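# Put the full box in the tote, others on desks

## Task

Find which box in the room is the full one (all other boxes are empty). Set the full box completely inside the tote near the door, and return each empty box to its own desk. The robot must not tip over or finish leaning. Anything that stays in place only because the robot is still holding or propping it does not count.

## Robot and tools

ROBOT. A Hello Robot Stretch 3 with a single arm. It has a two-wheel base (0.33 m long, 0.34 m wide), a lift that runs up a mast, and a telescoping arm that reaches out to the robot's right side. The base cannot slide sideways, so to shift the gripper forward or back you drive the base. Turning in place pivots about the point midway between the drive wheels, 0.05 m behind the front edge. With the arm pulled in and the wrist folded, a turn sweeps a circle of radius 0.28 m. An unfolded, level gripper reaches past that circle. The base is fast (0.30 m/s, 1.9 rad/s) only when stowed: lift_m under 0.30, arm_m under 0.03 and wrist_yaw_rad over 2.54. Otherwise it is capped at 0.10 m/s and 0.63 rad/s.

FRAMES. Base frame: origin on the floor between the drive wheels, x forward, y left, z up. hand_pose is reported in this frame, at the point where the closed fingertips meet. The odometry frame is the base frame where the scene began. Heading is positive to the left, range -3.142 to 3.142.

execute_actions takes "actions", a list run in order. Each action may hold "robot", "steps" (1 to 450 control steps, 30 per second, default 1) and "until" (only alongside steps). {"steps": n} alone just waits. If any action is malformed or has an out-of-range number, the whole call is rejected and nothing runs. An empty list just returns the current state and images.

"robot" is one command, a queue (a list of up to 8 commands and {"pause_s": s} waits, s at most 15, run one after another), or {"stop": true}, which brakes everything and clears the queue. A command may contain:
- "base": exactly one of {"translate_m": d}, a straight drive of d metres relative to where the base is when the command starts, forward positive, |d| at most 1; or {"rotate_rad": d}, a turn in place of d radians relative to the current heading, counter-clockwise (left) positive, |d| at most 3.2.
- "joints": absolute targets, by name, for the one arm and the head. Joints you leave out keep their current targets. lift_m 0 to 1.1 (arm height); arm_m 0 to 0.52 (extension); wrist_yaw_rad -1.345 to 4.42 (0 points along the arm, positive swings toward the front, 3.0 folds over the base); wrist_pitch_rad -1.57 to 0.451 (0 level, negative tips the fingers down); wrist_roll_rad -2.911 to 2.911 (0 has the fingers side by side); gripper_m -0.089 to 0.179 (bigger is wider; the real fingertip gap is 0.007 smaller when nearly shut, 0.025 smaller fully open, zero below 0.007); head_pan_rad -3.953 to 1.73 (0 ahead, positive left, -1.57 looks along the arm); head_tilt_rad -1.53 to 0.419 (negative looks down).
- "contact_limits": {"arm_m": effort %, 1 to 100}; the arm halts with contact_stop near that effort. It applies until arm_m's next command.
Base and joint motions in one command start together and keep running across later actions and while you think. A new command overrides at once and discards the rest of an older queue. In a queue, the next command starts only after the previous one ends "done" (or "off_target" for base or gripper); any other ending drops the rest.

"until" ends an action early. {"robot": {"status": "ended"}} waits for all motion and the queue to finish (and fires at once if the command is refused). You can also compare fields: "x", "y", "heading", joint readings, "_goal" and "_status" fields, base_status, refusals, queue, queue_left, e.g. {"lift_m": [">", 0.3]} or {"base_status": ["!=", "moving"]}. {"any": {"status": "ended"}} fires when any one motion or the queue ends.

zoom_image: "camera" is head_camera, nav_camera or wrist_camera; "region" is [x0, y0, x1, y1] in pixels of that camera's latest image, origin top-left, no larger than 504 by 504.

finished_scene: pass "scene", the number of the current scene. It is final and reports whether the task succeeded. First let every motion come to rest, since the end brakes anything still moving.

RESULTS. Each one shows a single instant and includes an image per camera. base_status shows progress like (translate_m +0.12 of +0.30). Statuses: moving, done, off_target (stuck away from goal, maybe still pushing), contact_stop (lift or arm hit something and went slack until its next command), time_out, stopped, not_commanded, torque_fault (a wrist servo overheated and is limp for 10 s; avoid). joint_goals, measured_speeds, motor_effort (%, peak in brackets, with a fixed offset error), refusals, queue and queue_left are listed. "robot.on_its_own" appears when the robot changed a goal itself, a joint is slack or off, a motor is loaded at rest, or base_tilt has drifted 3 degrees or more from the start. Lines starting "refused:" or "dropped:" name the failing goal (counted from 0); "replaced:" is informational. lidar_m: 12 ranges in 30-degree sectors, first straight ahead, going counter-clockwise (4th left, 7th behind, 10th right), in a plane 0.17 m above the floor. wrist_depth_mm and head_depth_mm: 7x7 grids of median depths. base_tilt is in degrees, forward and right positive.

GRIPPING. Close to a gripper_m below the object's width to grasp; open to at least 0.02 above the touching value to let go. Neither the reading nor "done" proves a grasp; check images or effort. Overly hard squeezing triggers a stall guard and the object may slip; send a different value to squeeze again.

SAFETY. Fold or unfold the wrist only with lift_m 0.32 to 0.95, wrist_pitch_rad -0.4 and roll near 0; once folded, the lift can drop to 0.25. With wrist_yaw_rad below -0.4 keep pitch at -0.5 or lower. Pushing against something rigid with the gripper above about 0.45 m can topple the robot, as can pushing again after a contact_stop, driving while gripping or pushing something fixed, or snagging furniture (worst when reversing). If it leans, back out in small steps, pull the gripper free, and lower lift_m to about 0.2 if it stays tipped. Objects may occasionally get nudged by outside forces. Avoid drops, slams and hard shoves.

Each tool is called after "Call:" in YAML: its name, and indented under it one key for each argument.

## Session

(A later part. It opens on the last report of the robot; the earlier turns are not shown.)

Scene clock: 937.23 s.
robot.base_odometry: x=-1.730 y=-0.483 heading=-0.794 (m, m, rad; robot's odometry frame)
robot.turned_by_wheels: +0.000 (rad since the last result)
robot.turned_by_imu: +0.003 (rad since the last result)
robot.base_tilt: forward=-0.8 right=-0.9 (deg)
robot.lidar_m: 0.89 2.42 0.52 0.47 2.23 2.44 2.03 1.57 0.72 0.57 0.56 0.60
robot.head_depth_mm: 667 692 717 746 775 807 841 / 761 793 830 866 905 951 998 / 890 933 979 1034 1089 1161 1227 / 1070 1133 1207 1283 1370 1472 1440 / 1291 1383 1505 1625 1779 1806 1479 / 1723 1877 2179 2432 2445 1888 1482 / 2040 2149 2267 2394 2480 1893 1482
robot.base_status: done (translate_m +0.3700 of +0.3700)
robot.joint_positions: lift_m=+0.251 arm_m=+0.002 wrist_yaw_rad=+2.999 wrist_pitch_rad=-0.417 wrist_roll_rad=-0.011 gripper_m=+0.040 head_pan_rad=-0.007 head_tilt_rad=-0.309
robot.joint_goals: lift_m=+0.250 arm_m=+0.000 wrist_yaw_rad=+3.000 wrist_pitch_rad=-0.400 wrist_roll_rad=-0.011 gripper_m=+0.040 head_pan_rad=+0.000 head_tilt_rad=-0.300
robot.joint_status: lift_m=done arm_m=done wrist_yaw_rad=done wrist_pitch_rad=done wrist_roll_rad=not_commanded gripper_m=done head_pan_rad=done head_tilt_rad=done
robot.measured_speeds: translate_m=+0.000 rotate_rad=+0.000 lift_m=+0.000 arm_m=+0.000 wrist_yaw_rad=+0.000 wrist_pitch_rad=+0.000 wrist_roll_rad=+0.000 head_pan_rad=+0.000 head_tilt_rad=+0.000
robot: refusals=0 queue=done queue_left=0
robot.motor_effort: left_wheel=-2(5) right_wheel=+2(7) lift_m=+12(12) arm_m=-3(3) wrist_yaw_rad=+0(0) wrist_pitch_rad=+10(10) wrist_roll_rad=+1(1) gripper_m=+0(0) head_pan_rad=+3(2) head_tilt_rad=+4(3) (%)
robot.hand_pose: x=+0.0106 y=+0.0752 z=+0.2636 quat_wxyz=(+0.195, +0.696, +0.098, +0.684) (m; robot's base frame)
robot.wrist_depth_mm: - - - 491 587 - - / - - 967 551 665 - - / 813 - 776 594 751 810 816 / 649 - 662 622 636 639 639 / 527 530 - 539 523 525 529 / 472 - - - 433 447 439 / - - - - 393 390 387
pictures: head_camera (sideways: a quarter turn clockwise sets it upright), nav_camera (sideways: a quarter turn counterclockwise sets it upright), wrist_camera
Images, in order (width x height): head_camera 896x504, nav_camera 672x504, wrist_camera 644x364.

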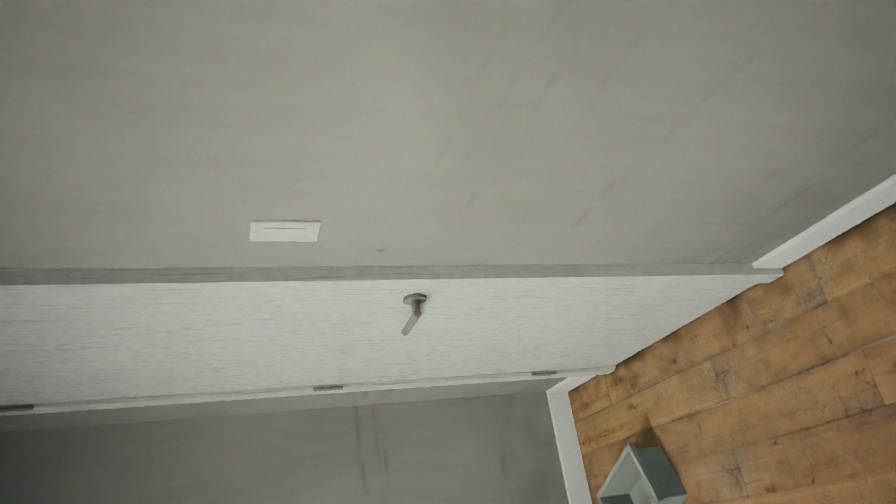

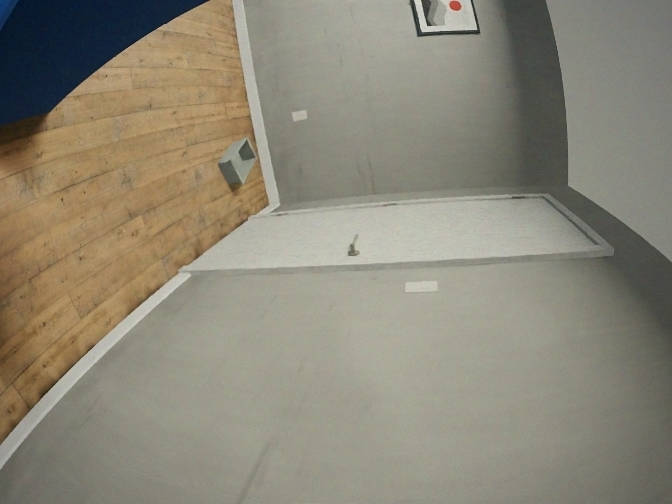

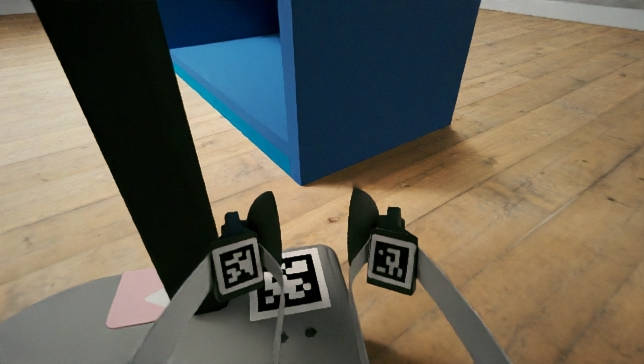

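Call:
execute_actions:
  actions:
    - {"robot": {"base": {"rotate_rad": 0.45}}, "steps": 200, "until": {"robot": {"status": "ended"}}}

Scene clock: 942.70 s.
robot.base_odometry: x=-1.730 y=-0.483 heading=-0.344 (m, m, rad; robot's odometry frame)
robot.turned_by_wheels: +0.450 (rad since the last result)
robot.turned_by_imu: +0.456 (rad since the last result)
robot.base_tilt: forward=-0.9 right=-0.9 (deg)
robot.lidar_m: 2.43 0.55 0.47 1.30 3.22 2.03 1.91 0.77 0.57 0.56 0.59 0.82
robot.head_depth_mm: 1585 1594 1593 1588 1598 1587 1461 / 2086 2217 2315 2448 2318 1892 1485 / 2089 2251 2349 2512 2612 1890 1480 / 2100 2217 2352 2513 2600 1887 1481 / 2098 2234 2356 2507 2609 1885 1481 / 2092 2211 2348 2505 2597 1881 1478 / 2101 2224 2352 2522 2580 1887 1481
robot.base_status: done (rotate_rad +0.4498 of +0.4500)
robot.joint_positions: lift_m=+0.251 arm_m=+0.002 wrist_yaw_rad=+2.999 wrist_pitch_rad=-0.417 wrist_roll_rad=-0.011 gripper_m=+0.040 head_pan_rad=-0.007 head_tilt_rad=-0.309
robot.joint_goals: lift_m=+0.250 arm_m=+0.000 wrist_yaw_rad=+3.000 wrist_pitch_rad=-0.400 wrist_roll_rad=-0.011 gripper_m=+0.040 head_pan_rad=+0.000 head_tilt_rad=-0.300
robot.joint_status: lift_m=done arm_m=done wrist_yaw_rad=done wrist_pitch_rad=done wrist_roll_rad=not_commanded gripper_m=done head_pan_rad=done head_tilt_rad=done
robot.measured_speeds: translate_m=+0.000 rotate_rad=+0.000 lift_m=+0.000 arm_m=+0.000 wrist_yaw_rad=+0.000 wrist_pitch_rad=+0.000 wrist_roll_rad=+0.000 head_pan_rad=+0.000 head_tilt_rad=+0.000
robot: refusals=0 queue=done queue_left=0
robot.motor_effort: left_wheel=-3(8) right_wheel=+3(7) lift_m=+12(12) arm_m=-3(3) wrist_yaw_rad=+1(2) wrist_pitch_rad=+10(10) wrist_roll_rad=+1(1) gripper_m=+0(0) head_pan_rad=+2(4) head_tilt_rad=+4(3) (%)
robot.hand_pose: x=+0.0106 y=+0.0752 z=+0.2636 quat_wxyz=(+0.195, +0.696, +0.098, +0.684) (m; robot's base frame)
robot.wrist_depth_mm: - - - - - 448 484 / - - - - 780 500 516 / 822 - 836 810 622 555 605 / 663 - 657 641 604 623 637 / 534 533 - 551 524 530 528 / 462 - - - 433 443 447 / - - - - 389 390 393
pictures: head_camera (sideways: a quarter turn clockwise sets it upright), nav_camera (sideways: a quarter turn counterclockwise sets it upright), wrist_camera
Images, in order (width x height): head_camera 896x504, nav_camera 672x504, wrist_camera 644x364.

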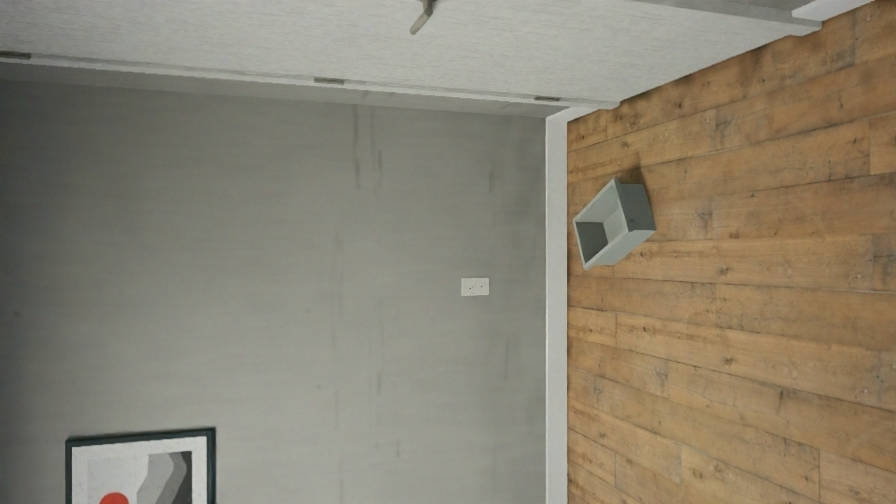

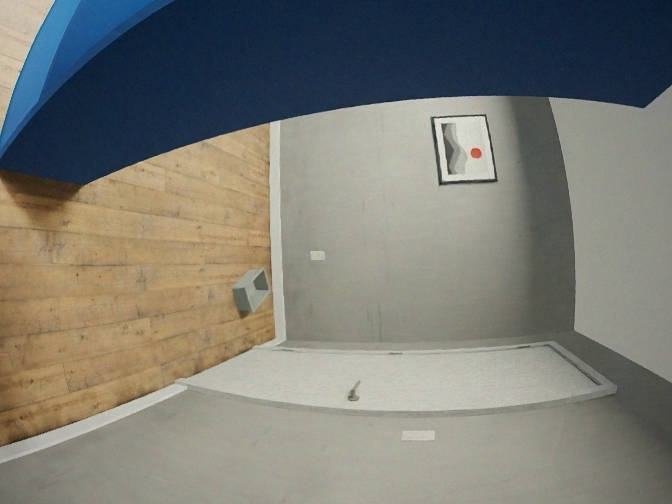

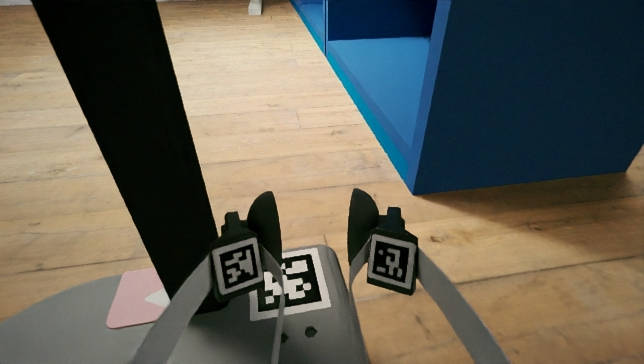

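Call:
execute_actions:
  actions:
    - {"robot": [{"base": {"translate_m": 1.0}, "joints": {"head_pan_rad": 1.0, "head_tilt_rad": -0.35}}, {"base": {"translate_m": 0.15}}], "steps": 450, "until": {"robot": {"status": "ended"}}}

Scene clock: 963.27 s.
robot.base_odometry: x=-0.648 y=-0.871 heading=-0.344 (m, m, rad; robot's odometry frame)
robot.turned_by_wheels: +0.000 (rad since the last result)
robot.turned_by_imu: +0.004 (rad since the last result)
robot.base_tilt: forward=-0.9 right=-0.9 (deg)
robot.lidar_m: 1.28 1.34 1.88 1.59 0.63 0.59 2.08 0.82 0.61 0.57 0.61 0.85
robot.head_depth_mm: 1362 1446 1506 1586 1666 1689 1434 / 1545 1618 1708 1798 1897 1809 1433 / 1750 1849 1970 2085 2160 1805 1426 / 2009 2135 2288 2480 2400 1799 1433 / 2369 2550 2734 3026 2425 1807 1431 / 2807 2996 3178 3295 2432 1813 1428 / 2751 2907 3019 3206 2433 1812 1434
robot.base_status: done (translate_m +0.1500 of +0.1500)
robot.joint_positions: lift_m=+0.251 arm_m=+0.002 wrist_yaw_rad=+2.999 wrist_pitch_rad=-0.417 wrist_roll_rad=-0.011 gripper_m=+0.040 head_pan_rad=+0.993 head_tilt_rad=-0.346
robot.joint_goals: lift_m=+0.250 arm_m=+0.000 wrist_yaw_rad=+3.000 wrist_pitch_rad=-0.400 wrist_roll_rad=-0.011 gripper_m=+0.040 head_pan_rad=+1.000 head_tilt_rad=-0.350
robot.joint_status: lift_m=done arm_m=done wrist_yaw_rad=done wrist_pitch_rad=done wrist_roll_rad=not_commanded gripper_m=done head_pan_rad=done head_tilt_rad=done
robot.measured_speeds: translate_m=+0.000 rotate_rad=+0.000 lift_m=+0.000 arm_m=+0.000 wrist_yaw_rad=+0.000 wrist_pitch_rad=+0.000 wrist_roll_rad=+0.000 head_pan_rad=+0.000 head_tilt_rad=+0.000
robot: refusals=0 queue=done queue_left=0
robot.motor_effort: left_wheel=-2(8) right_wheel=+3(6) lift_m=+12(12) arm_m=-3(3) wrist_yaw_rad=+0(0) wrist_pitch_rad=+10(10) wrist_roll_rad=+1(1) gripper_m=+0(0) head_pan_rad=+4(45) head_tilt_rad=-1(5) (%)
robot.hand_pose: x=+0.0106 y=+0.0752 z=+0.2636 quat_wxyz=(+0.195, +0.696, +0.098, +0.684) (m; robot's base frame)
robot.wrist_depth_mm: 641 - - - - - - / 641 - - - - - - / 677 - 817 817 831 808 802 / 630 - 660 647 635 644 648 / 532 530 - 550 529 531 537 / 463 - - - 435 456 443 / - - - - 387 389 385
pictures: head_camera (sideways: a quarter turn clockwise sets it upright), nav_camera (sideways: a quarter turn counterclockwise sets it upright), wrist_camera
Images, in order (width x height): head_camera 896x504, nav_camera 672x504, wrist_camera 644x364.

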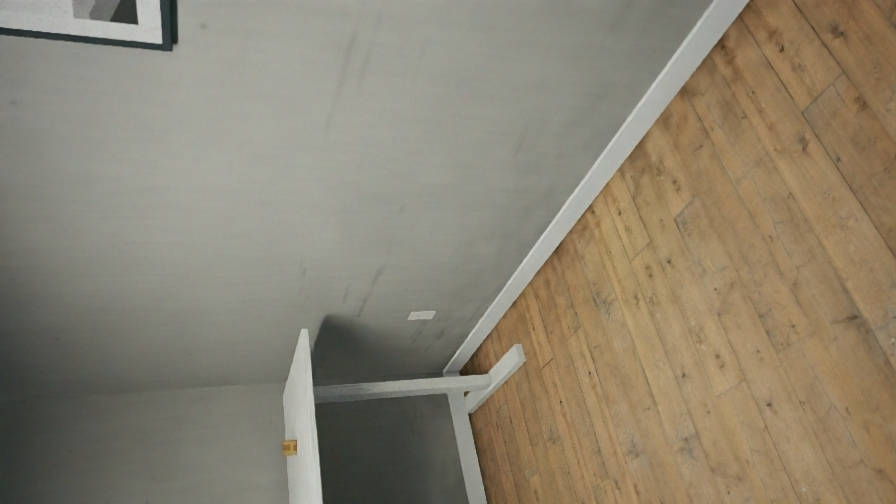

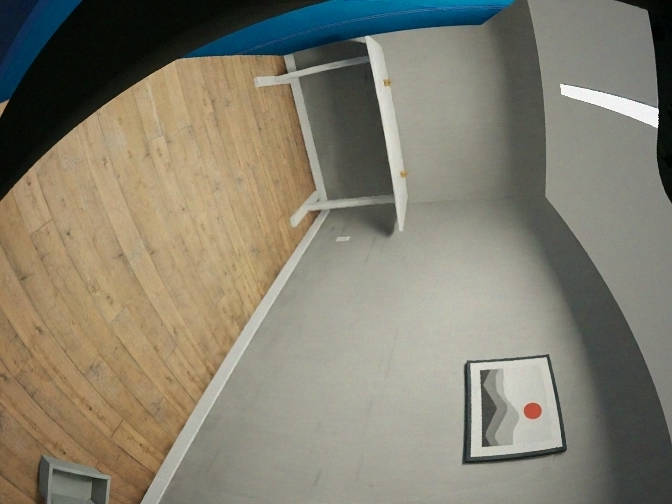

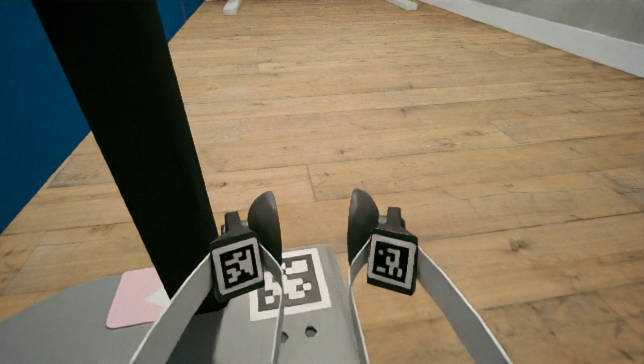

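Call:
execute_actions:
  actions:
    - {"robot": [{"base": {"rotate_rad": 1.551}, "joints": {"head_pan_rad": 0.0, "head_tilt_rad": -0.3}}, {"base": {"translate_m": 1.0}}, {"base": {"translate_m": 0.8}}], "steps": 450, "until": {"robot": {"status": "ended"}}}

Scene clock: 995.23 s.
robot.base_odometry: x=-0.007 y=+0.811 heading=+1.207 (m, m, rad; robot's odometry frame)
robot.turned_by_wheels: +1.551 (rad since the last result)
robot.turned_by_imu: +1.576 (rad since the last result)
robot.base_tilt: forward=-0.9 right=-0.9 (deg)
robot.lidar_m: 0.93 0.57 0.43 0.42 0.44 0.61 2.36 1.83 1.36 1.32 1.38 1.41
robot.head_depth_mm: 1160 1223 1305 1125 704 1600 1484 / 1157 1225 1303 1124 703 1595 1479 / 1160 1227 1309 1125 703 1608 1483 / 1158 1229 1300 1121 703 1601 1483 / 1162 1230 1300 1130 705 1569 1232 / 1162 1230 1304 1125 704 1582 1482 / 1151 1210 1239 1170 706 1241 1239
robot.base_status: done (translate_m +0.8000 of +0.8000)
robot.joint_positions: lift_m=+0.251 arm_m=+0.002 wrist_yaw_rad=+2.999 wrist_pitch_rad=-0.417 wrist_roll_rad=-0.011 gripper_m=+0.040 head_pan_rad=+0.007 head_tilt_rad=-0.309
robot.joint_goals: lift_m=+0.250 arm_m=+0.000 wrist_yaw_rad=+3.000 wrist_pitch_rad=-0.400 wrist_roll_rad=-0.011 gripper_m=+0.040 head_pan_rad=+0.000 head_tilt_rad=-0.300
robot.joint_status: lift_m=done arm_m=done wrist_yaw_rad=done wrist_pitch_rad=done wrist_roll_rad=not_commanded gripper_m=done head_pan_rad=done head_tilt_rad=done
robot.measured_speeds: translate_m=+0.000 rotate_rad=+0.000 lift_m=+0.000 arm_m=+0.000 wrist_yaw_rad=+0.000 wrist_pitch_rad=+0.000 wrist_roll_rad=+0.000 head_pan_rad=+0.000 head_tilt_rad=+0.000
robot: refusals=0 queue=done queue_left=0
robot.motor_effort: left_wheel=-2(8) right_wheel=+3(8) lift_m=+11(11) arm_m=-3(3) wrist_yaw_rad=+0(0) wrist_pitch_rad=+10(10) wrist_roll_rad=+1(1) gripper_m=-1(0) head_pan_rad=-3(44) head_tilt_rad=+3(8) (%)
robot.hand_pose: x=+0.0106 y=+0.0751 z=+0.2636 quat_wxyz=(+0.195, +0.696, +0.098, +0.684) (m; robot's base frame)
robot.wrist_depth_mm: 375 - 404 420 444 456 493 / 397 - 440 462 494 515 546 / 437 - 481 511 544 576 603 / 486 - 536 573 582 621 642 / 514 529 - 557 541 528 526 / 464 - - - 430 453 451 / - - - - 389 388 390
pictures: head_camera (sideways: a quarter turn clockwise sets it upright), nav_camera (sideways: a quarter turn counterclockwise sets it upright), wrist_camera
Images, in order (width x height): head_camera 896x504, nav_camera 672x504, wrist_camera 644x364.

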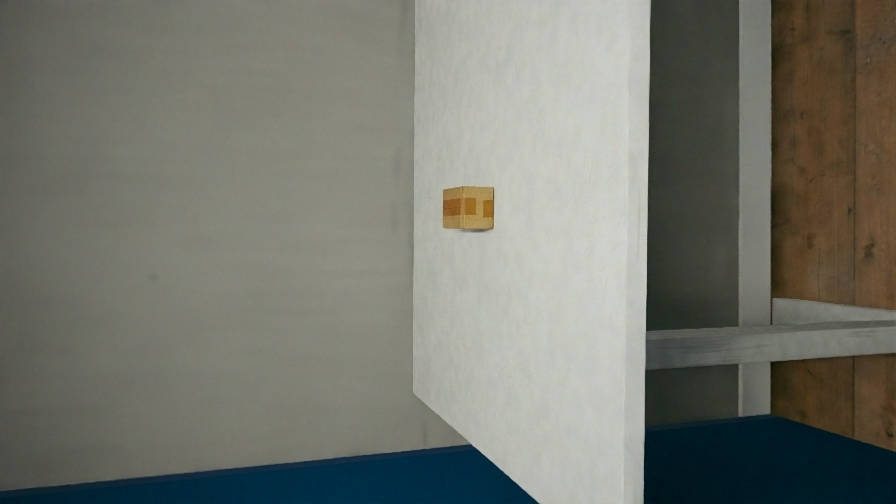

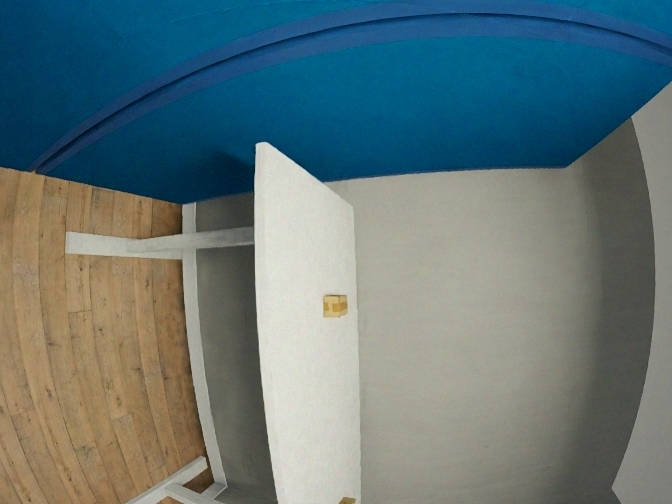

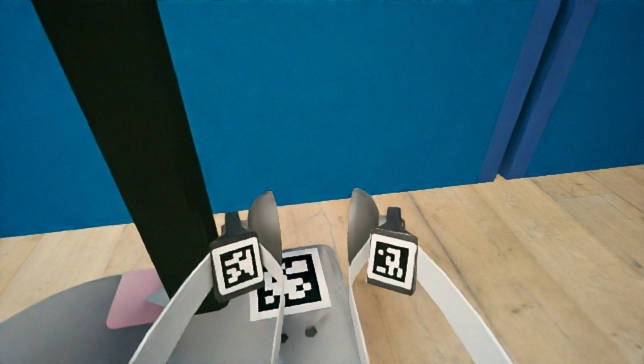

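Call:
execute_actions:
  actions:
    - {"robot": [{"base": {"translate_m": 0.11}}, {"base": {"rotate_rad": 1.551}}, {"base": {"translate_m": -0.05}}, {"joints": {"lift_m": 1.03, "wrist_yaw_rad": 1.57, "gripper_m": 0.15, "head_pan_rad": -1.57, "head_tilt_rad": -0.7}}, {"joints": {"wrist_yaw_rad": 0.0}}], "steps": 450, "until": {"robot": {"status": "ended"}}}

Scene clock: 1025.63 s.
robot.base_odometry: x=+0.079 y=+0.895 heading=+2.757 (m, m, rad; robot's odometry frame)
robot.turned_by_wheels: +1.551 (rad since the last result)
robot.turned_by_imu: +1.573 (rad since the last result)
robot.base_tilt: forward=-0.9 right=-0.8 (deg)
robot.lidar_m: 0.46 0.48 0.66 2.48 1.78 1.31 1.27 1.28 1.30 0.84 0.65 0.48
robot.head_depth_mm: 1059 1057 - - - - 1153 / 1060 981 - - - - 1170 / 1058 980 - - - - 1149 / 1060 977 - - - 1323 1166 / 1057 974 677 1593 1570 1356 1167 / 1060 970 676 1049 1530 1350 1166 / 1059 971 675 1262 1437 1323 1163
robot.base_status: done (translate_m -0.0500 of -0.0500)
robot.joint_positions: lift_m=+1.029 arm_m=+0.002 wrist_yaw_rad=+0.002 wrist_pitch_rad=-0.417 wrist_roll_rad=-0.011 gripper_m=+0.150 head_pan_rad=-1.563 head_tilt_rad=-0.691
robot.joint_goals: lift_m=+1.030 arm_m=+0.000 wrist_yaw_rad=+0.000 wrist_pitch_rad=-0.400 wrist_roll_rad=-0.011 gripper_m=+0.150 head_pan_rad=-1.570 head_tilt_rad=-0.700
robot.joint_status: lift_m=done arm_m=done wrist_yaw_rad=moving wrist_pitch_rad=done wrist_roll_rad=not_commanded gripper_m=done head_pan_rad=done head_tilt_rad=done
robot.measured_speeds: translate_m=+0.000 rotate_rad=+0.000 lift_m=+0.000 arm_m=+0.000 wrist_yaw_rad=-0.010 wrist_pitch_rad=+0.000 wrist_roll_rad=+0.000 head_pan_rad=+0.000 head_tilt_rad=+0.000
robot: refusals=0 queue=running queue_left=0
robot.motor_effort: left_wheel=-2(10) right_wheel=+3(9) lift_m=+42(43) arm_m=-3(3) wrist_yaw_rad=-1(1) wrist_pitch_rad=+10(10) wrist_roll_rad=+1(1) gripper_m=+1(82) head_pan_rad=-2(49) head_tilt_rad=-3(23) (%)
robot.hand_pose: x=-0.0211 y=-0.3716 z=+1.0421 quat_wxyz=(+0.696, +0.148, -0.687, -0.145) (m; robot's base frame)
robot.wrist_depth_mm: 630 863 912 894 881 925 946 / 611 626 632 558 634 628 613 / 469 460 450 454 452 453 445 / 356 358 354 354 355 353 351 / 301 305 307 306 313 - 313 / 565 - - - - - - / 657 874 - - - - -
pictures: head_camera (sideways: a quarter turn clockwise sets it upright), nav_camera (sideways: a quarter turn counterclockwise sets it upright), wrist_camera
Images, in order (width x height): head_camera 896x504, nav_camera 672x504, wrist_camera 644x364.

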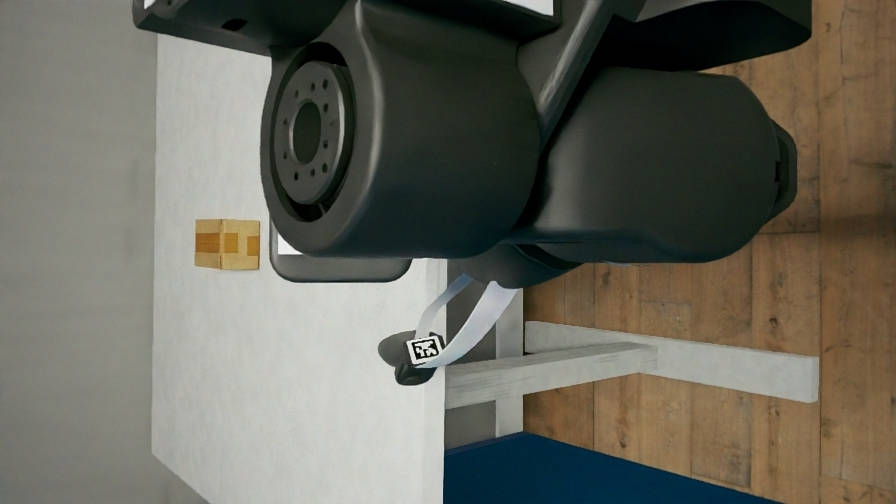

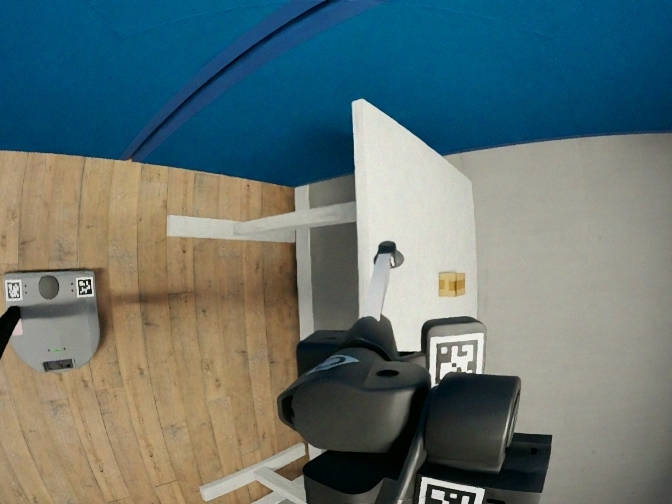

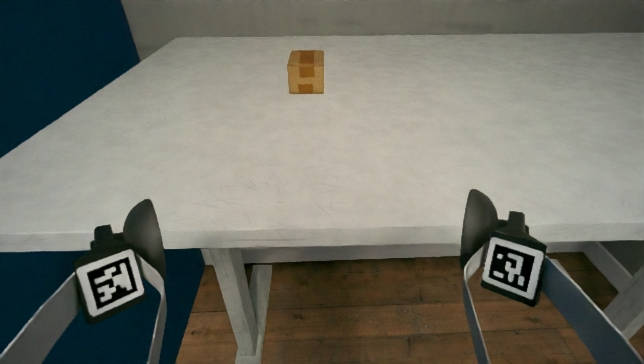

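Call:
execute_actions:
  actions:
    - {"robot": [{"base": {"translate_m": 0.025}, "joints": {"lift_m": 0.972, "arm_m": 0.38}}], "steps": 450, "until": {"robot": {"status": "ended"}}}

Scene clock: 1040.10 s.
robot.base_odometry: x=+0.055 y=+0.904 heading=+2.757 (m, m, rad; robot's odometry frame)
robot.turned_by_wheels: +0.000 (rad since the last result)
robot.turned_by_imu: +0.001 (rad since the last result)
robot.base_tilt: forward=-0.8 right=-0.8 (deg)
robot.lidar_m: 0.44 0.46 0.63 2.48 1.82 1.34 1.30 1.30 1.30 0.83 0.61 0.45
robot.head_depth_mm: 1062 - - 1644 1620 1362 1175 / 1043 - 682 581 1618 1359 1172 / 1045 - 667 1601 1620 1361 1168 / 1059 - 650 1597 1616 1351 1168 / 1061 973 677 1104 1525 1346 1168 / 1056 972 675 1039 1571 1355 1165 / 1057 1033 675 1190 1359 1296 1165
robot.base_status: done (translate_m +0.0250 of +0.0250)
robot.joint_positions: lift_m=+0.973 arm_m=+0.380 wrist_yaw_rad=+0.000 wrist_pitch_rad=-0.417 wrist_roll_rad=-0.011 gripper_m=+0.150 head_pan_rad=-1.563 head_tilt_rad=-0.691
robot.joint_goals: lift_m=+0.972 arm_m=+0.380 wrist_yaw_rad=+0.000 wrist_pitch_rad=-0.400 wrist_roll_rad=-0.011 gripper_m=+0.150 head_pan_rad=-1.570 head_tilt_rad=-0.700
robot.joint_status: lift_m=done arm_m=done wrist_yaw_rad=done wrist_pitch_rad=done wrist_roll_rad=not_commanded gripper_m=done head_pan_rad=done head_tilt_rad=done
robot.measured_speeds: translate_m=+0.000 rotate_rad=+0.000 lift_m=+0.000 arm_m=+0.000 wrist_yaw_rad=+0.000 wrist_pitch_rad=+0.000 wrist_roll_rad=+0.000 head_pan_rad=+0.000 head_tilt_rad=+0.000
robot: refusals=0 queue=done queue_left=0
robot.motor_effort: left_wheel=-3(5) right_wheel=+2(5) lift_m=+12(42) arm_m=+2(5) wrist_yaw_rad=+0(0) wrist_pitch_rad=+10(10) wrist_roll_rad=+1(1) gripper_m=+0(0) head_pan_rad=-4(3) head_tilt_rad=-4(3) (%)
robot.hand_pose: x=-0.0215 y=-0.7492 z=+0.9856 quat_wxyz=(+0.696, +0.148, -0.688, -0.146) (m; robot's base frame)
robot.wrist_depth_mm: 540 568 580 590 597 587 587 / 530 458 449 446 448 442 445 / 327 330 329 229 305 325 324 / 254 255 256 208 244 256 252 / 211 218 209 209 209 - 208 / 184 176 178 178 178 170 180 / 150 155 155 154 155 154 154
pictures: head_camera (sideways: a quarter turn clockwise sets it upright), nav_camera (sideways: a quarter turn counterclockwise sets it upright), wrist_camera
Images, in order (width x height): head_camera 896x504, nav_camera 672x504, wrist_camera 644x364.

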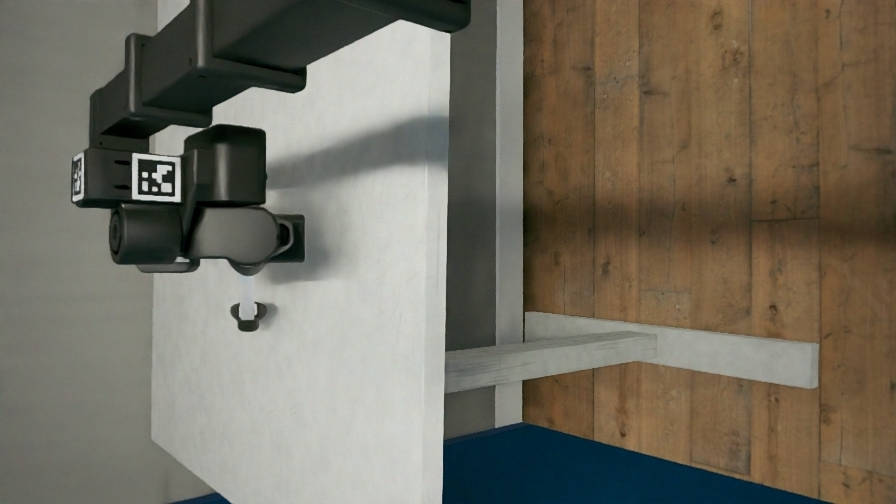

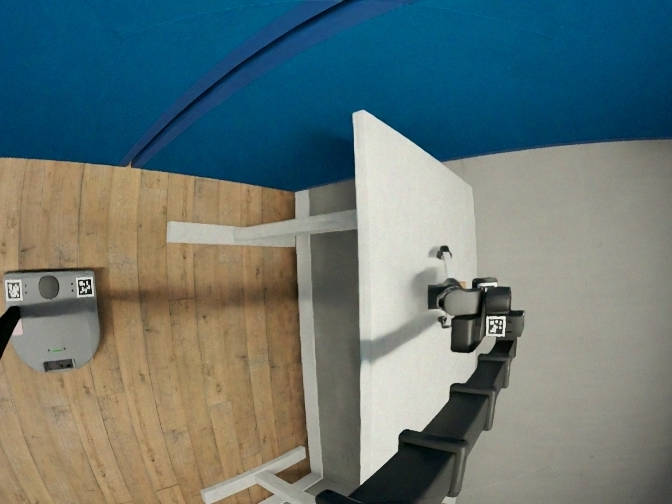

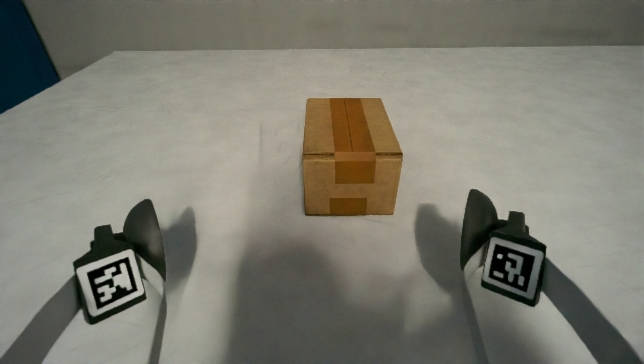

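Call:
execute_actions:
  actions:
    - {"robot": [{"base": {"translate_m": -0.018}, "joints": {"arm_m": 0.468}}, {"joints": {"gripper_m": 0.0}}], "steps": 450, "until": {"robot": {"status": "ended"}}}

Scene clock: 1049.17 s.
robot.base_odometry: x=+0.072 y=+0.898 heading=+2.758 (m, m, rad; robot's odometry frame)
robot.turned_by_wheels: +0.000 (rad since the last result)
robot.turned_by_imu: +0.001 (rad since the last result)
robot.base_tilt: forward=-0.9 right=-0.9 (deg)
robot.lidar_m: 0.46 0.47 0.65 2.48 1.79 1.32 1.27 1.28 1.30 0.83 0.64 0.47
robot.head_depth_mm: 1059 - - 1640 1624 1363 1174 / 1043 872 681 580 1616 1363 1172 / 1025 869 681 580 1616 1359 1168 / 1038 977 680 1598 1619 1356 1169 / 1058 974 676 1608 1562 1356 1165 / 1054 968 676 1033 1529 1353 1171 / 1058 967 674 1244 1411 1320 1164
robot.base_status: done (translate_m -0.0180 of -0.0180)
robot.joint_positions: lift_m=+0.973 arm_m=+0.468 wrist_yaw_rad=+0.000 wrist_pitch_rad=-0.415 wrist_roll_rad=-0.011 gripper_m=+0.001 head_pan_rad=-1.563 head_tilt_rad=-0.691
robot.joint_goals: lift_m=+0.972 arm_m=+0.468 wrist_yaw_rad=+0.000 wrist_pitch_rad=-0.400 wrist_roll_rad=-0.011 gripper_m=+0.000 head_pan_rad=-1.570 head_tilt_rad=-0.700
robot.joint_status: lift_m=done arm_m=done wrist_yaw_rad=done wrist_pitch_rad=done wrist_roll_rad=not_commanded gripper_m=done head_pan_rad=done head_tilt_rad=done
robot.measured_speeds: translate_m=+0.000 rotate_rad=+0.000 lift_m=+0.000 arm_m=+0.000 wrist_yaw_rad=+0.000 wrist_pitch_rad=+0.000 wrist_roll_rad=+0.000 head_pan_rad=+0.000 head_tilt_rad=+0.000
robot: refusals=0 queue=done queue_left=0
robot.motor_effort: left_wheel=-2(6) right_wheel=+2(3) lift_m=+12(12) arm_m=+2(7) wrist_yaw_rad=+0(1) wrist_pitch_rad=+9(10) wrist_roll_rad=+1(1) gripper_m=-24(99) head_pan_rad=-4(4) head_tilt_rad=-3(4) (%)
robot.hand_pose: x=-0.0215 y=-0.8374 z=+0.9861 quat_wxyz=(+0.696, +0.147, -0.688, -0.145) (m; robot's base frame)
robot.wrist_depth_mm: 478 480 487 494 506 511 514 / 502 452 449 450 441 453 441 / 329 332 331 328 322 325 324 / 259 257 256 169 255 254 255 / 211 210 141 140 148 210 208 / 181 179 140 128 169 178 176 / 156 155 154 147 154 155 155
pictures: head_camera (sideways: a quarter turn clockwise sets it upright), nav_camera (sideways: a quarter turn counterclockwise sets it upright), wrist_camera
Images, in order (width x height): head_camera 896x504, nav_camera 672x504, wrist_camera 644x364.

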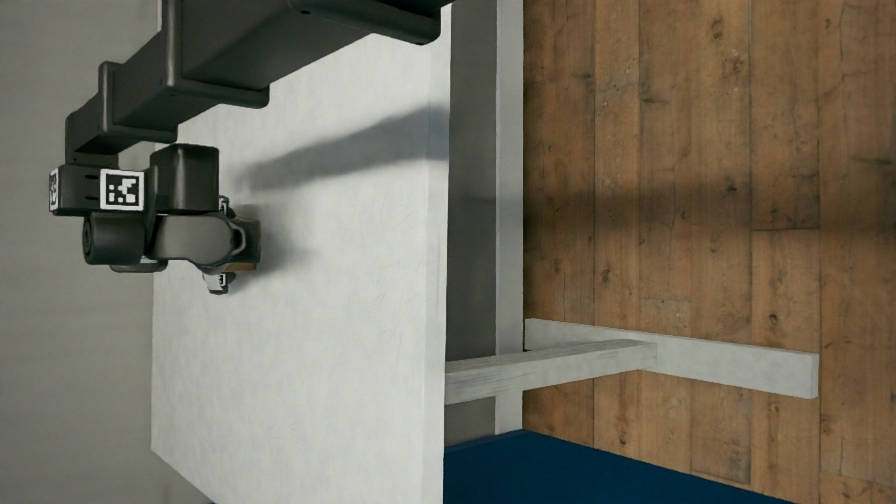

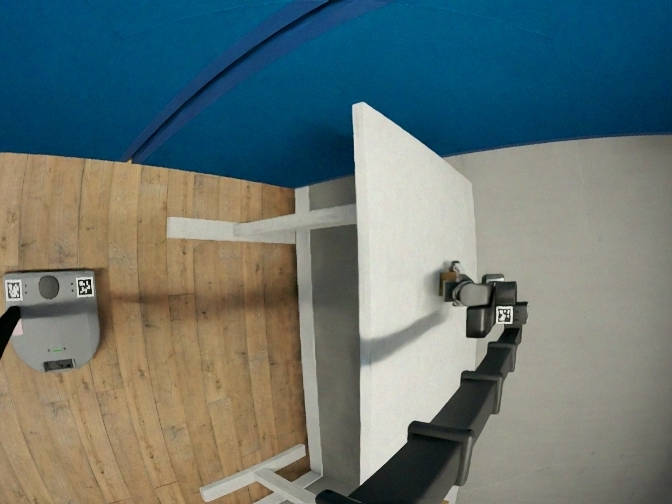

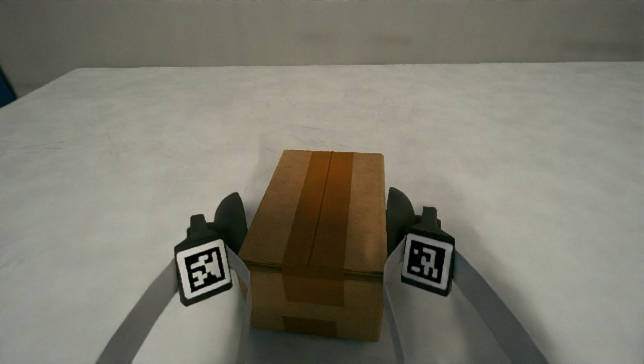

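Call:
execute_actions:
  actions:
    - {"robot": [{"joints": {"lift_m": 1.06, "wrist_pitch_rad": -0.5}}, {"joints": {"wrist_pitch_rad": 0.0}}, {"pause_s": 0.5}], "steps": 450, "until": {"robot": {"status": "ended"}}}

Scene clock: 1054.93 s.
robot.base_odometry: x=+0.072 y=+0.898 heading=+2.757 (m, m, rad; robot's odometry frame)
robot.turned_by_wheels: +0.000 (rad since the last result)
robot.turned_by_imu: +0.001 (rad since the last result)
robot.base_tilt: forward=-0.8 right=-0.9 (deg)
robot.lidar_m: 0.46 0.47 0.65 2.48 1.80 1.32 1.28 1.29 1.30 0.83 0.64 0.47
robot.head_depth_mm: 1099 986 685 581 1630 1360 1170 / 1066 980 682 581 1617 1366 1170 / - 983 680 581 1607 1358 1171 / - 975 679 1597 1601 1354 1172 / 1056 974 677 1591 1569 1353 1170 / 1056 969 676 1037 1529 1354 1165 / 1053 968 674 1240 1412 1323 1163
robot.base_status: done (translate_m -0.0180 of -0.0180)
robot.joint_positions: lift_m=+1.059 arm_m=+0.468 wrist_yaw_rad=+0.000 wrist_pitch_rad=-0.027 wrist_roll_rad=-0.009 gripper_m=+0.009 head_pan_rad=-1.563 head_tilt_rad=-0.691
robot.joint_goals: lift_m=+1.060 arm_m=+0.468 wrist_yaw_rad=+0.000 wrist_pitch_rad=+0.000 wrist_roll_rad=-0.009 gripper_m=+0.009 head_pan_rad=-1.570 head_tilt_rad=-0.700
robot.joint_status: lift_m=done arm_m=done wrist_yaw_rad=done wrist_pitch_rad=done wrist_roll_rad=not_commanded gripper_m=done head_pan_rad=done head_tilt_rad=done
robot.measured_speeds: translate_m=+0.000 rotate_rad=+0.000 lift_m=+0.000 arm_m=+0.000 wrist_yaw_rad=+0.000 wrist_pitch_rad=+0.000 wrist_roll_rad=+0.000 head_pan_rad=+0.000 head_tilt_rad=+0.000
robot: refusals=0 queue=done queue_left=0
robot.on_its_own: gripper_m is held at +0.009, not at your +0.000, by its stall guard, which is not easing now
robot.motor_effort: left_wheel=-2(2) right_wheel=+3(2) lift_m=+42(44) arm_m=+2(2) wrist_yaw_rad=+0(0) wrist_pitch_rad=+16(19) wrist_roll_rad=+0(1) gripper_m=-20(23) head_pan_rad=-4(3) head_tilt_rad=-3(2) (%)
robot.hand_pose: x=-0.0215 y=-0.8683 z=+1.1669 quat_wxyz=(+0.710, +0.010, -0.704, -0.010) (m; robot's base frame)
robot.wrist_depth_mm: 489 495 499 503 511 502 515 / 510 509 523 518 523 530 528 / 519 514 531 536 542 545 559 / 539 555 546 166 562 579 576 / 571 562 140 138 581 616 601 / 586 530 143 128 447 504 489 / 415 409 404 365 395 396 385
pictures: head_camera (sideways: a quarter turn clockwise sets it upright), nav_camera (sideways: a quarter turn counterclockwise sets it upright), wrist_camera
Images, in order (width x height): head_camera 896x504, nav_camera 672x504, wrist_camera 644x364.

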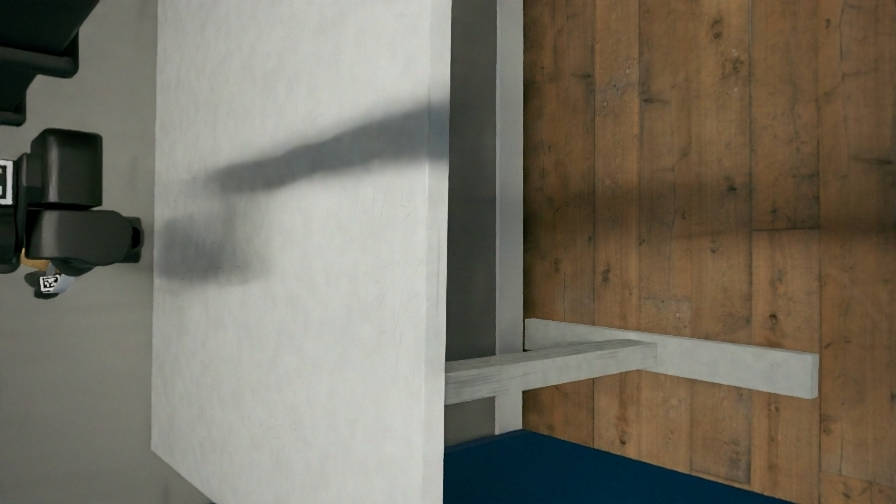

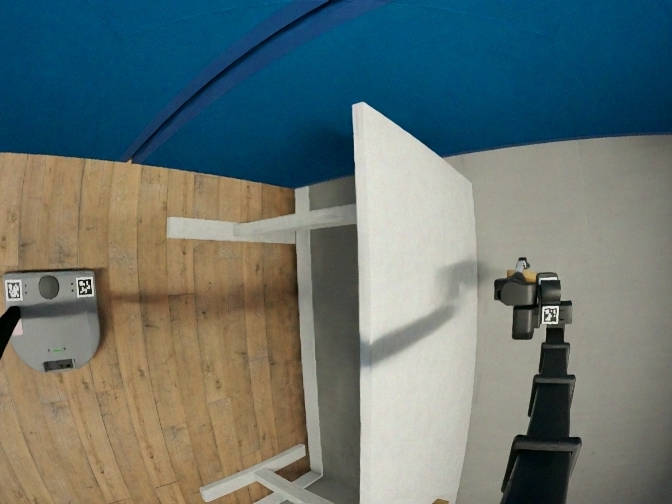

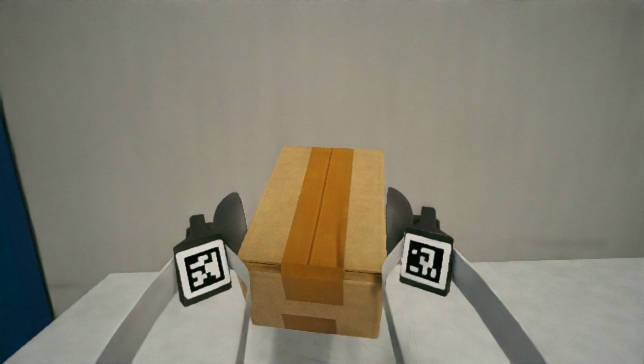

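Call:
execute_actions:
  actions:
    - {"robot": [{"joints": {"wrist_pitch_rad": -0.4}}, {"joints": {"lift_m": 0.975}}, {"joints": {"gripper_m": 0.15}}, {"joints": {"arm_m": 0.3}}, {"joints": {"arm_m": 0.0, "lift_m": 1.03}, "base": {"translate_m": -0.62}}], "steps": 450, "until": {"robot": {"status": "ended"}}}

Scene clock: 1079.70 s.
robot.base_odometry: x=+0.647 y=+0.665 heading=+2.758 (m, m, rad; robot's odometry frame)
robot.turned_by_wheels: +0.000 (rad since the last result)
robot.turned_by_imu: +0.002 (rad since the last result)
robot.base_tilt: forward=-0.9 right=-0.9 (deg)
robot.lidar_m: 1.08 1.12 1.55 2.44 0.92 0.68 0.66 0.68 0.88 1.25 1.14 1.12
robot.head_depth_mm: 1054 1053 - - - - 1149 / 1054 983 - - - - 1175 / 1053 979 - - - - 1153 / 1051 978 - - - 1328 1170 / 1054 975 679 577 1606 1357 1166 / 1051 970 677 577 1604 1359 1167 / 1049 967 676 575 1608 1354 1164
robot.base_status: done (translate_m -0.6200 of -0.6200)
robot.joint_positions: lift_m=+1.029 arm_m=+0.002 wrist_yaw_rad=+0.000 wrist_pitch_rad=-0.417 wrist_roll_rad=-0.009 gripper_m=+0.150 head_pan_rad=-1.563 head_tilt_rad=-0.691
robot.joint_goals: lift_m=+1.030 arm_m=+0.000 wrist_yaw_rad=+0.000 wrist_pitch_rad=-0.400 wrist_roll_rad=-0.009 gripper_m=+0.150 head_pan_rad=-1.570 head_tilt_rad=-0.700
robot.joint_status: lift_m=done arm_m=done wrist_yaw_rad=done wrist_pitch_rad=done wrist_roll_rad=not_commanded gripper_m=done head_pan_rad=done head_tilt_rad=done
robot.measured_speeds: translate_m=+0.000 rotate_rad=+0.000 lift_m=+0.000 arm_m=+0.000 wrist_yaw_rad=+0.000 wrist_pitch_rad=+0.000 wrist_roll_rad=+0.000 head_pan_rad=+0.000 head_tilt_rad=+0.000
robot: refusals=0 queue=done queue_left=0
robot.motor_effort: left_wheel=-1(5) right_wheel=+3(2) lift_m=+42(44) arm_m=-3(3) wrist_yaw_rad=+0(0) wrist_pitch_rad=+10(16) wrist_roll_rad=+0(0) gripper_m=+0(80) head_pan_rad=-4(3) head_tilt_rad=-2(3) (%)
robot.hand_pose: x=-0.0215 y=-0.3716 z=+1.0421 quat_wxyz=(+0.695, +0.147, -0.688, -0.146) (m; robot's base frame)
robot.wrist_depth_mm: 868 860 901 917 893 924 724 / 644 634 612 610 569 614 642 / 459 448 458 453 450 450 439 / 352 354 356 358 353 353 347 / 293 305 292 290 290 - 296 / 896 - - - - - 718 / - - - - - - 831
pictures: head_camera (sideways: a quarter turn clockwise sets it upright), nav_camera (sideways: a quarter turn counterclockwise sets it upright), wrist_camera
Images, in order (width x height): head_camera 896x504, nav_camera 672x504, wrist_camera 644x364.

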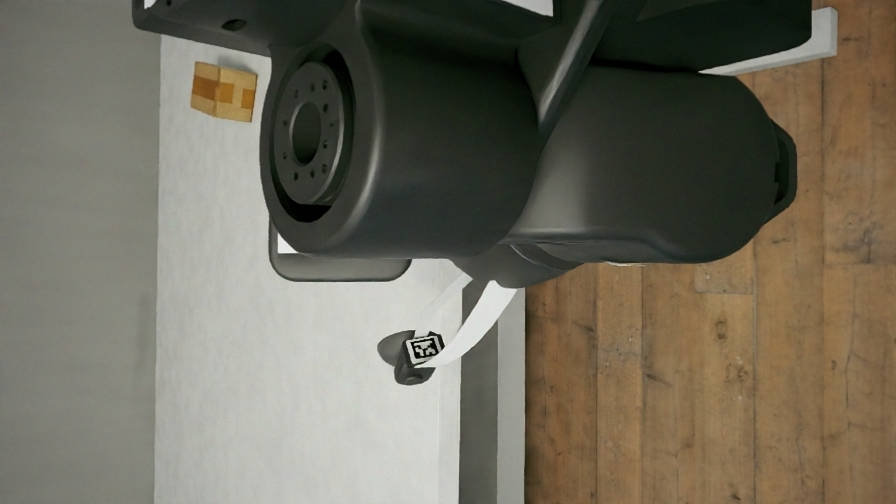

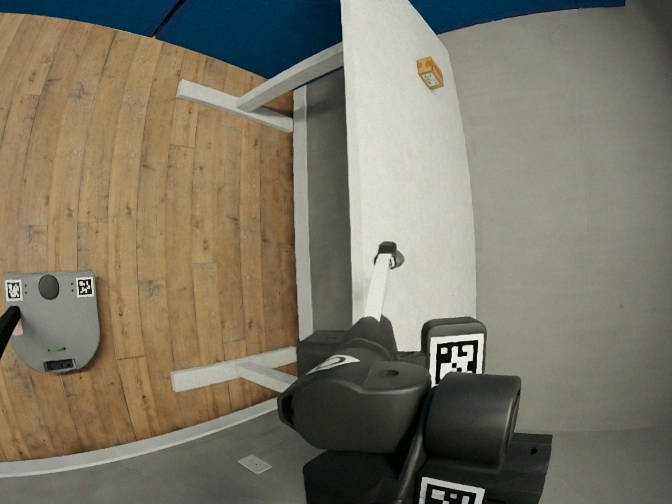

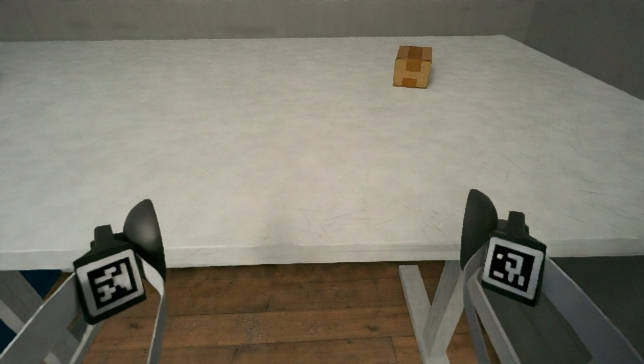

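Call:
execute_actions:
  actions:
    - {"robot": [{"base": {"translate_m": -0.165}, "joints": {"lift_m": 0.972, "arm_m": 0.38}}], "steps": 450, "until": {"robot": {"status": "ended"}}}

Scene clock: 1100.77 s.
robot.base_odometry: x=+0.800 y=+0.603 heading=+2.758 (m, m, rad; robot's odometry frame)
robot.turned_by_wheels: +0.000 (rad since the last result)
robot.turned_by_imu: +0.001 (rad since the last result)
robot.base_tilt: forward=-0.8 right=-0.8 (deg)
robot.lidar_m: 1.24 1.29 1.79 1.84 0.69 0.51 0.49 0.51 0.71 1.25 1.30 1.26
robot.head_depth_mm: 1052 - - 581 1420 1302 1171 / 1034 - 681 560 1273 1330 1147 / 1036 - 667 559 1622 1354 1169 / 1051 - 651 558 1611 1355 1167 / 1052 973 677 577 1617 1355 1169 / 1050 972 676 575 1613 1351 1166 / 1048 968 674 575 1609 1353 1163
robot.base_status: done (translate_m -0.1650 of -0.1650)
robot.joint_positions: lift_m=+0.973 arm_m=+0.380 wrist_yaw_rad=+0.000 wrist_pitch_rad=-0.417 wrist_roll_rad=-0.009 gripper_m=+0.150 head_pan_rad=-1.563 head_tilt_rad=-0.691
robot.joint_goals: lift_m=+0.972 arm_m=+0.380 wrist_yaw_rad=+0.000 wrist_pitch_rad=-0.400 wrist_roll_rad=-0.009 gripper_m=+0.150 head_pan_rad=-1.570 head_tilt_rad=-0.700
robot.joint_status: lift_m=done arm_m=done wrist_yaw_rad=done wrist_pitch_rad=done wrist_roll_rad=not_commanded gripper_m=done head_pan_rad=done head_tilt_rad=done
robot.measured_speeds: translate_m=+0.000 rotate_rad=+0.000 lift_m=+0.000 arm_m=+0.000 wrist_yaw_rad=+0.000 wrist_pitch_rad=+0.000 wrist_roll_rad=+0.000 head_pan_rad=+0.000 head_tilt_rad=+0.000
robot: refusals=0 queue=done queue_left=0
robot.motor_effort: left_wheel=-3(6) right_wheel=+3(2) lift_m=+12(43) arm_m=+2(4) wrist_yaw_rad=+0(1) wrist_pitch_rad=+10(10) wrist_roll_rad=-1(0) gripper_m=+1(0) head_pan_rad=-3(4) head_tilt_rad=-5(3) (%)
robot.hand_pose: x=-0.0215 y=-0.7492 z=+0.9856 quat_wxyz=(+0.695, +0.147, -0.688, -0.146) (m; robot's base frame)
robot.wrist_depth_mm: 555 561 567 560 578 592 537 / 457 453 454 451 449 442 481 / 330 327 327 230 309 323 320 / 259 256 256 227 254 254 253 / 211 219 211 209 209 - 209 / 185 176 179 178 177 170 180 / 151 155 155 154 154 153 153
pictures: head_camera (sideways: a quarter turn clockwise sets it upright), nav_camera (sideways: a quarter turn counterclockwise sets it upright), wrist_camera
Images, in order (width x height): head_camera 896x504, nav_camera 672x504, wrist_camera 644x364.

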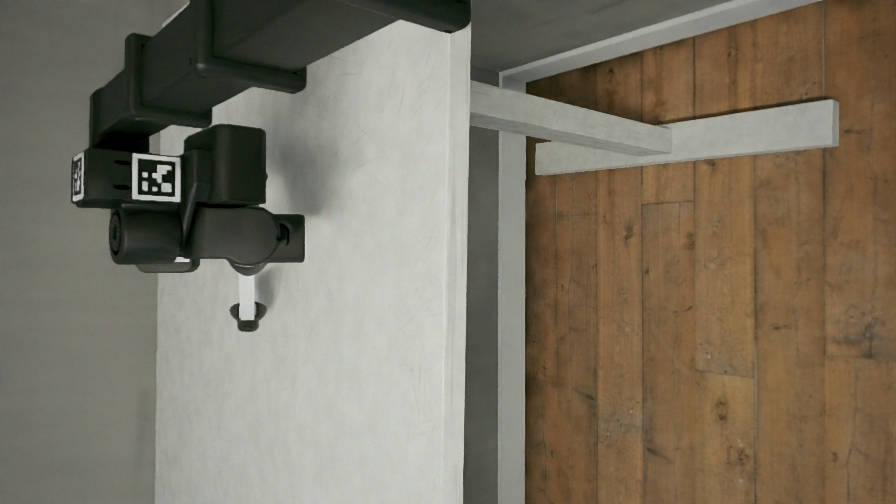

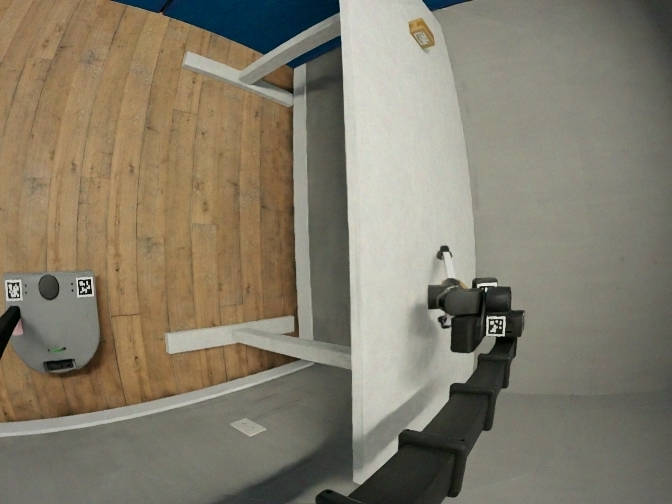

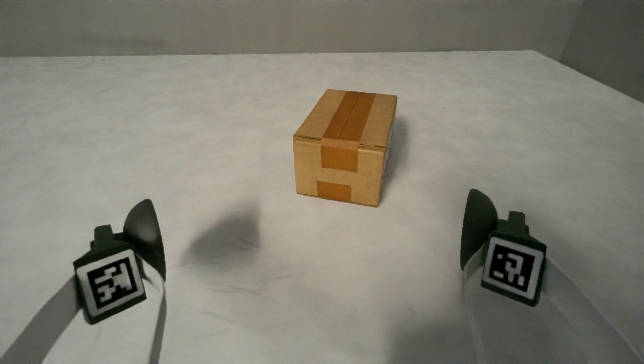

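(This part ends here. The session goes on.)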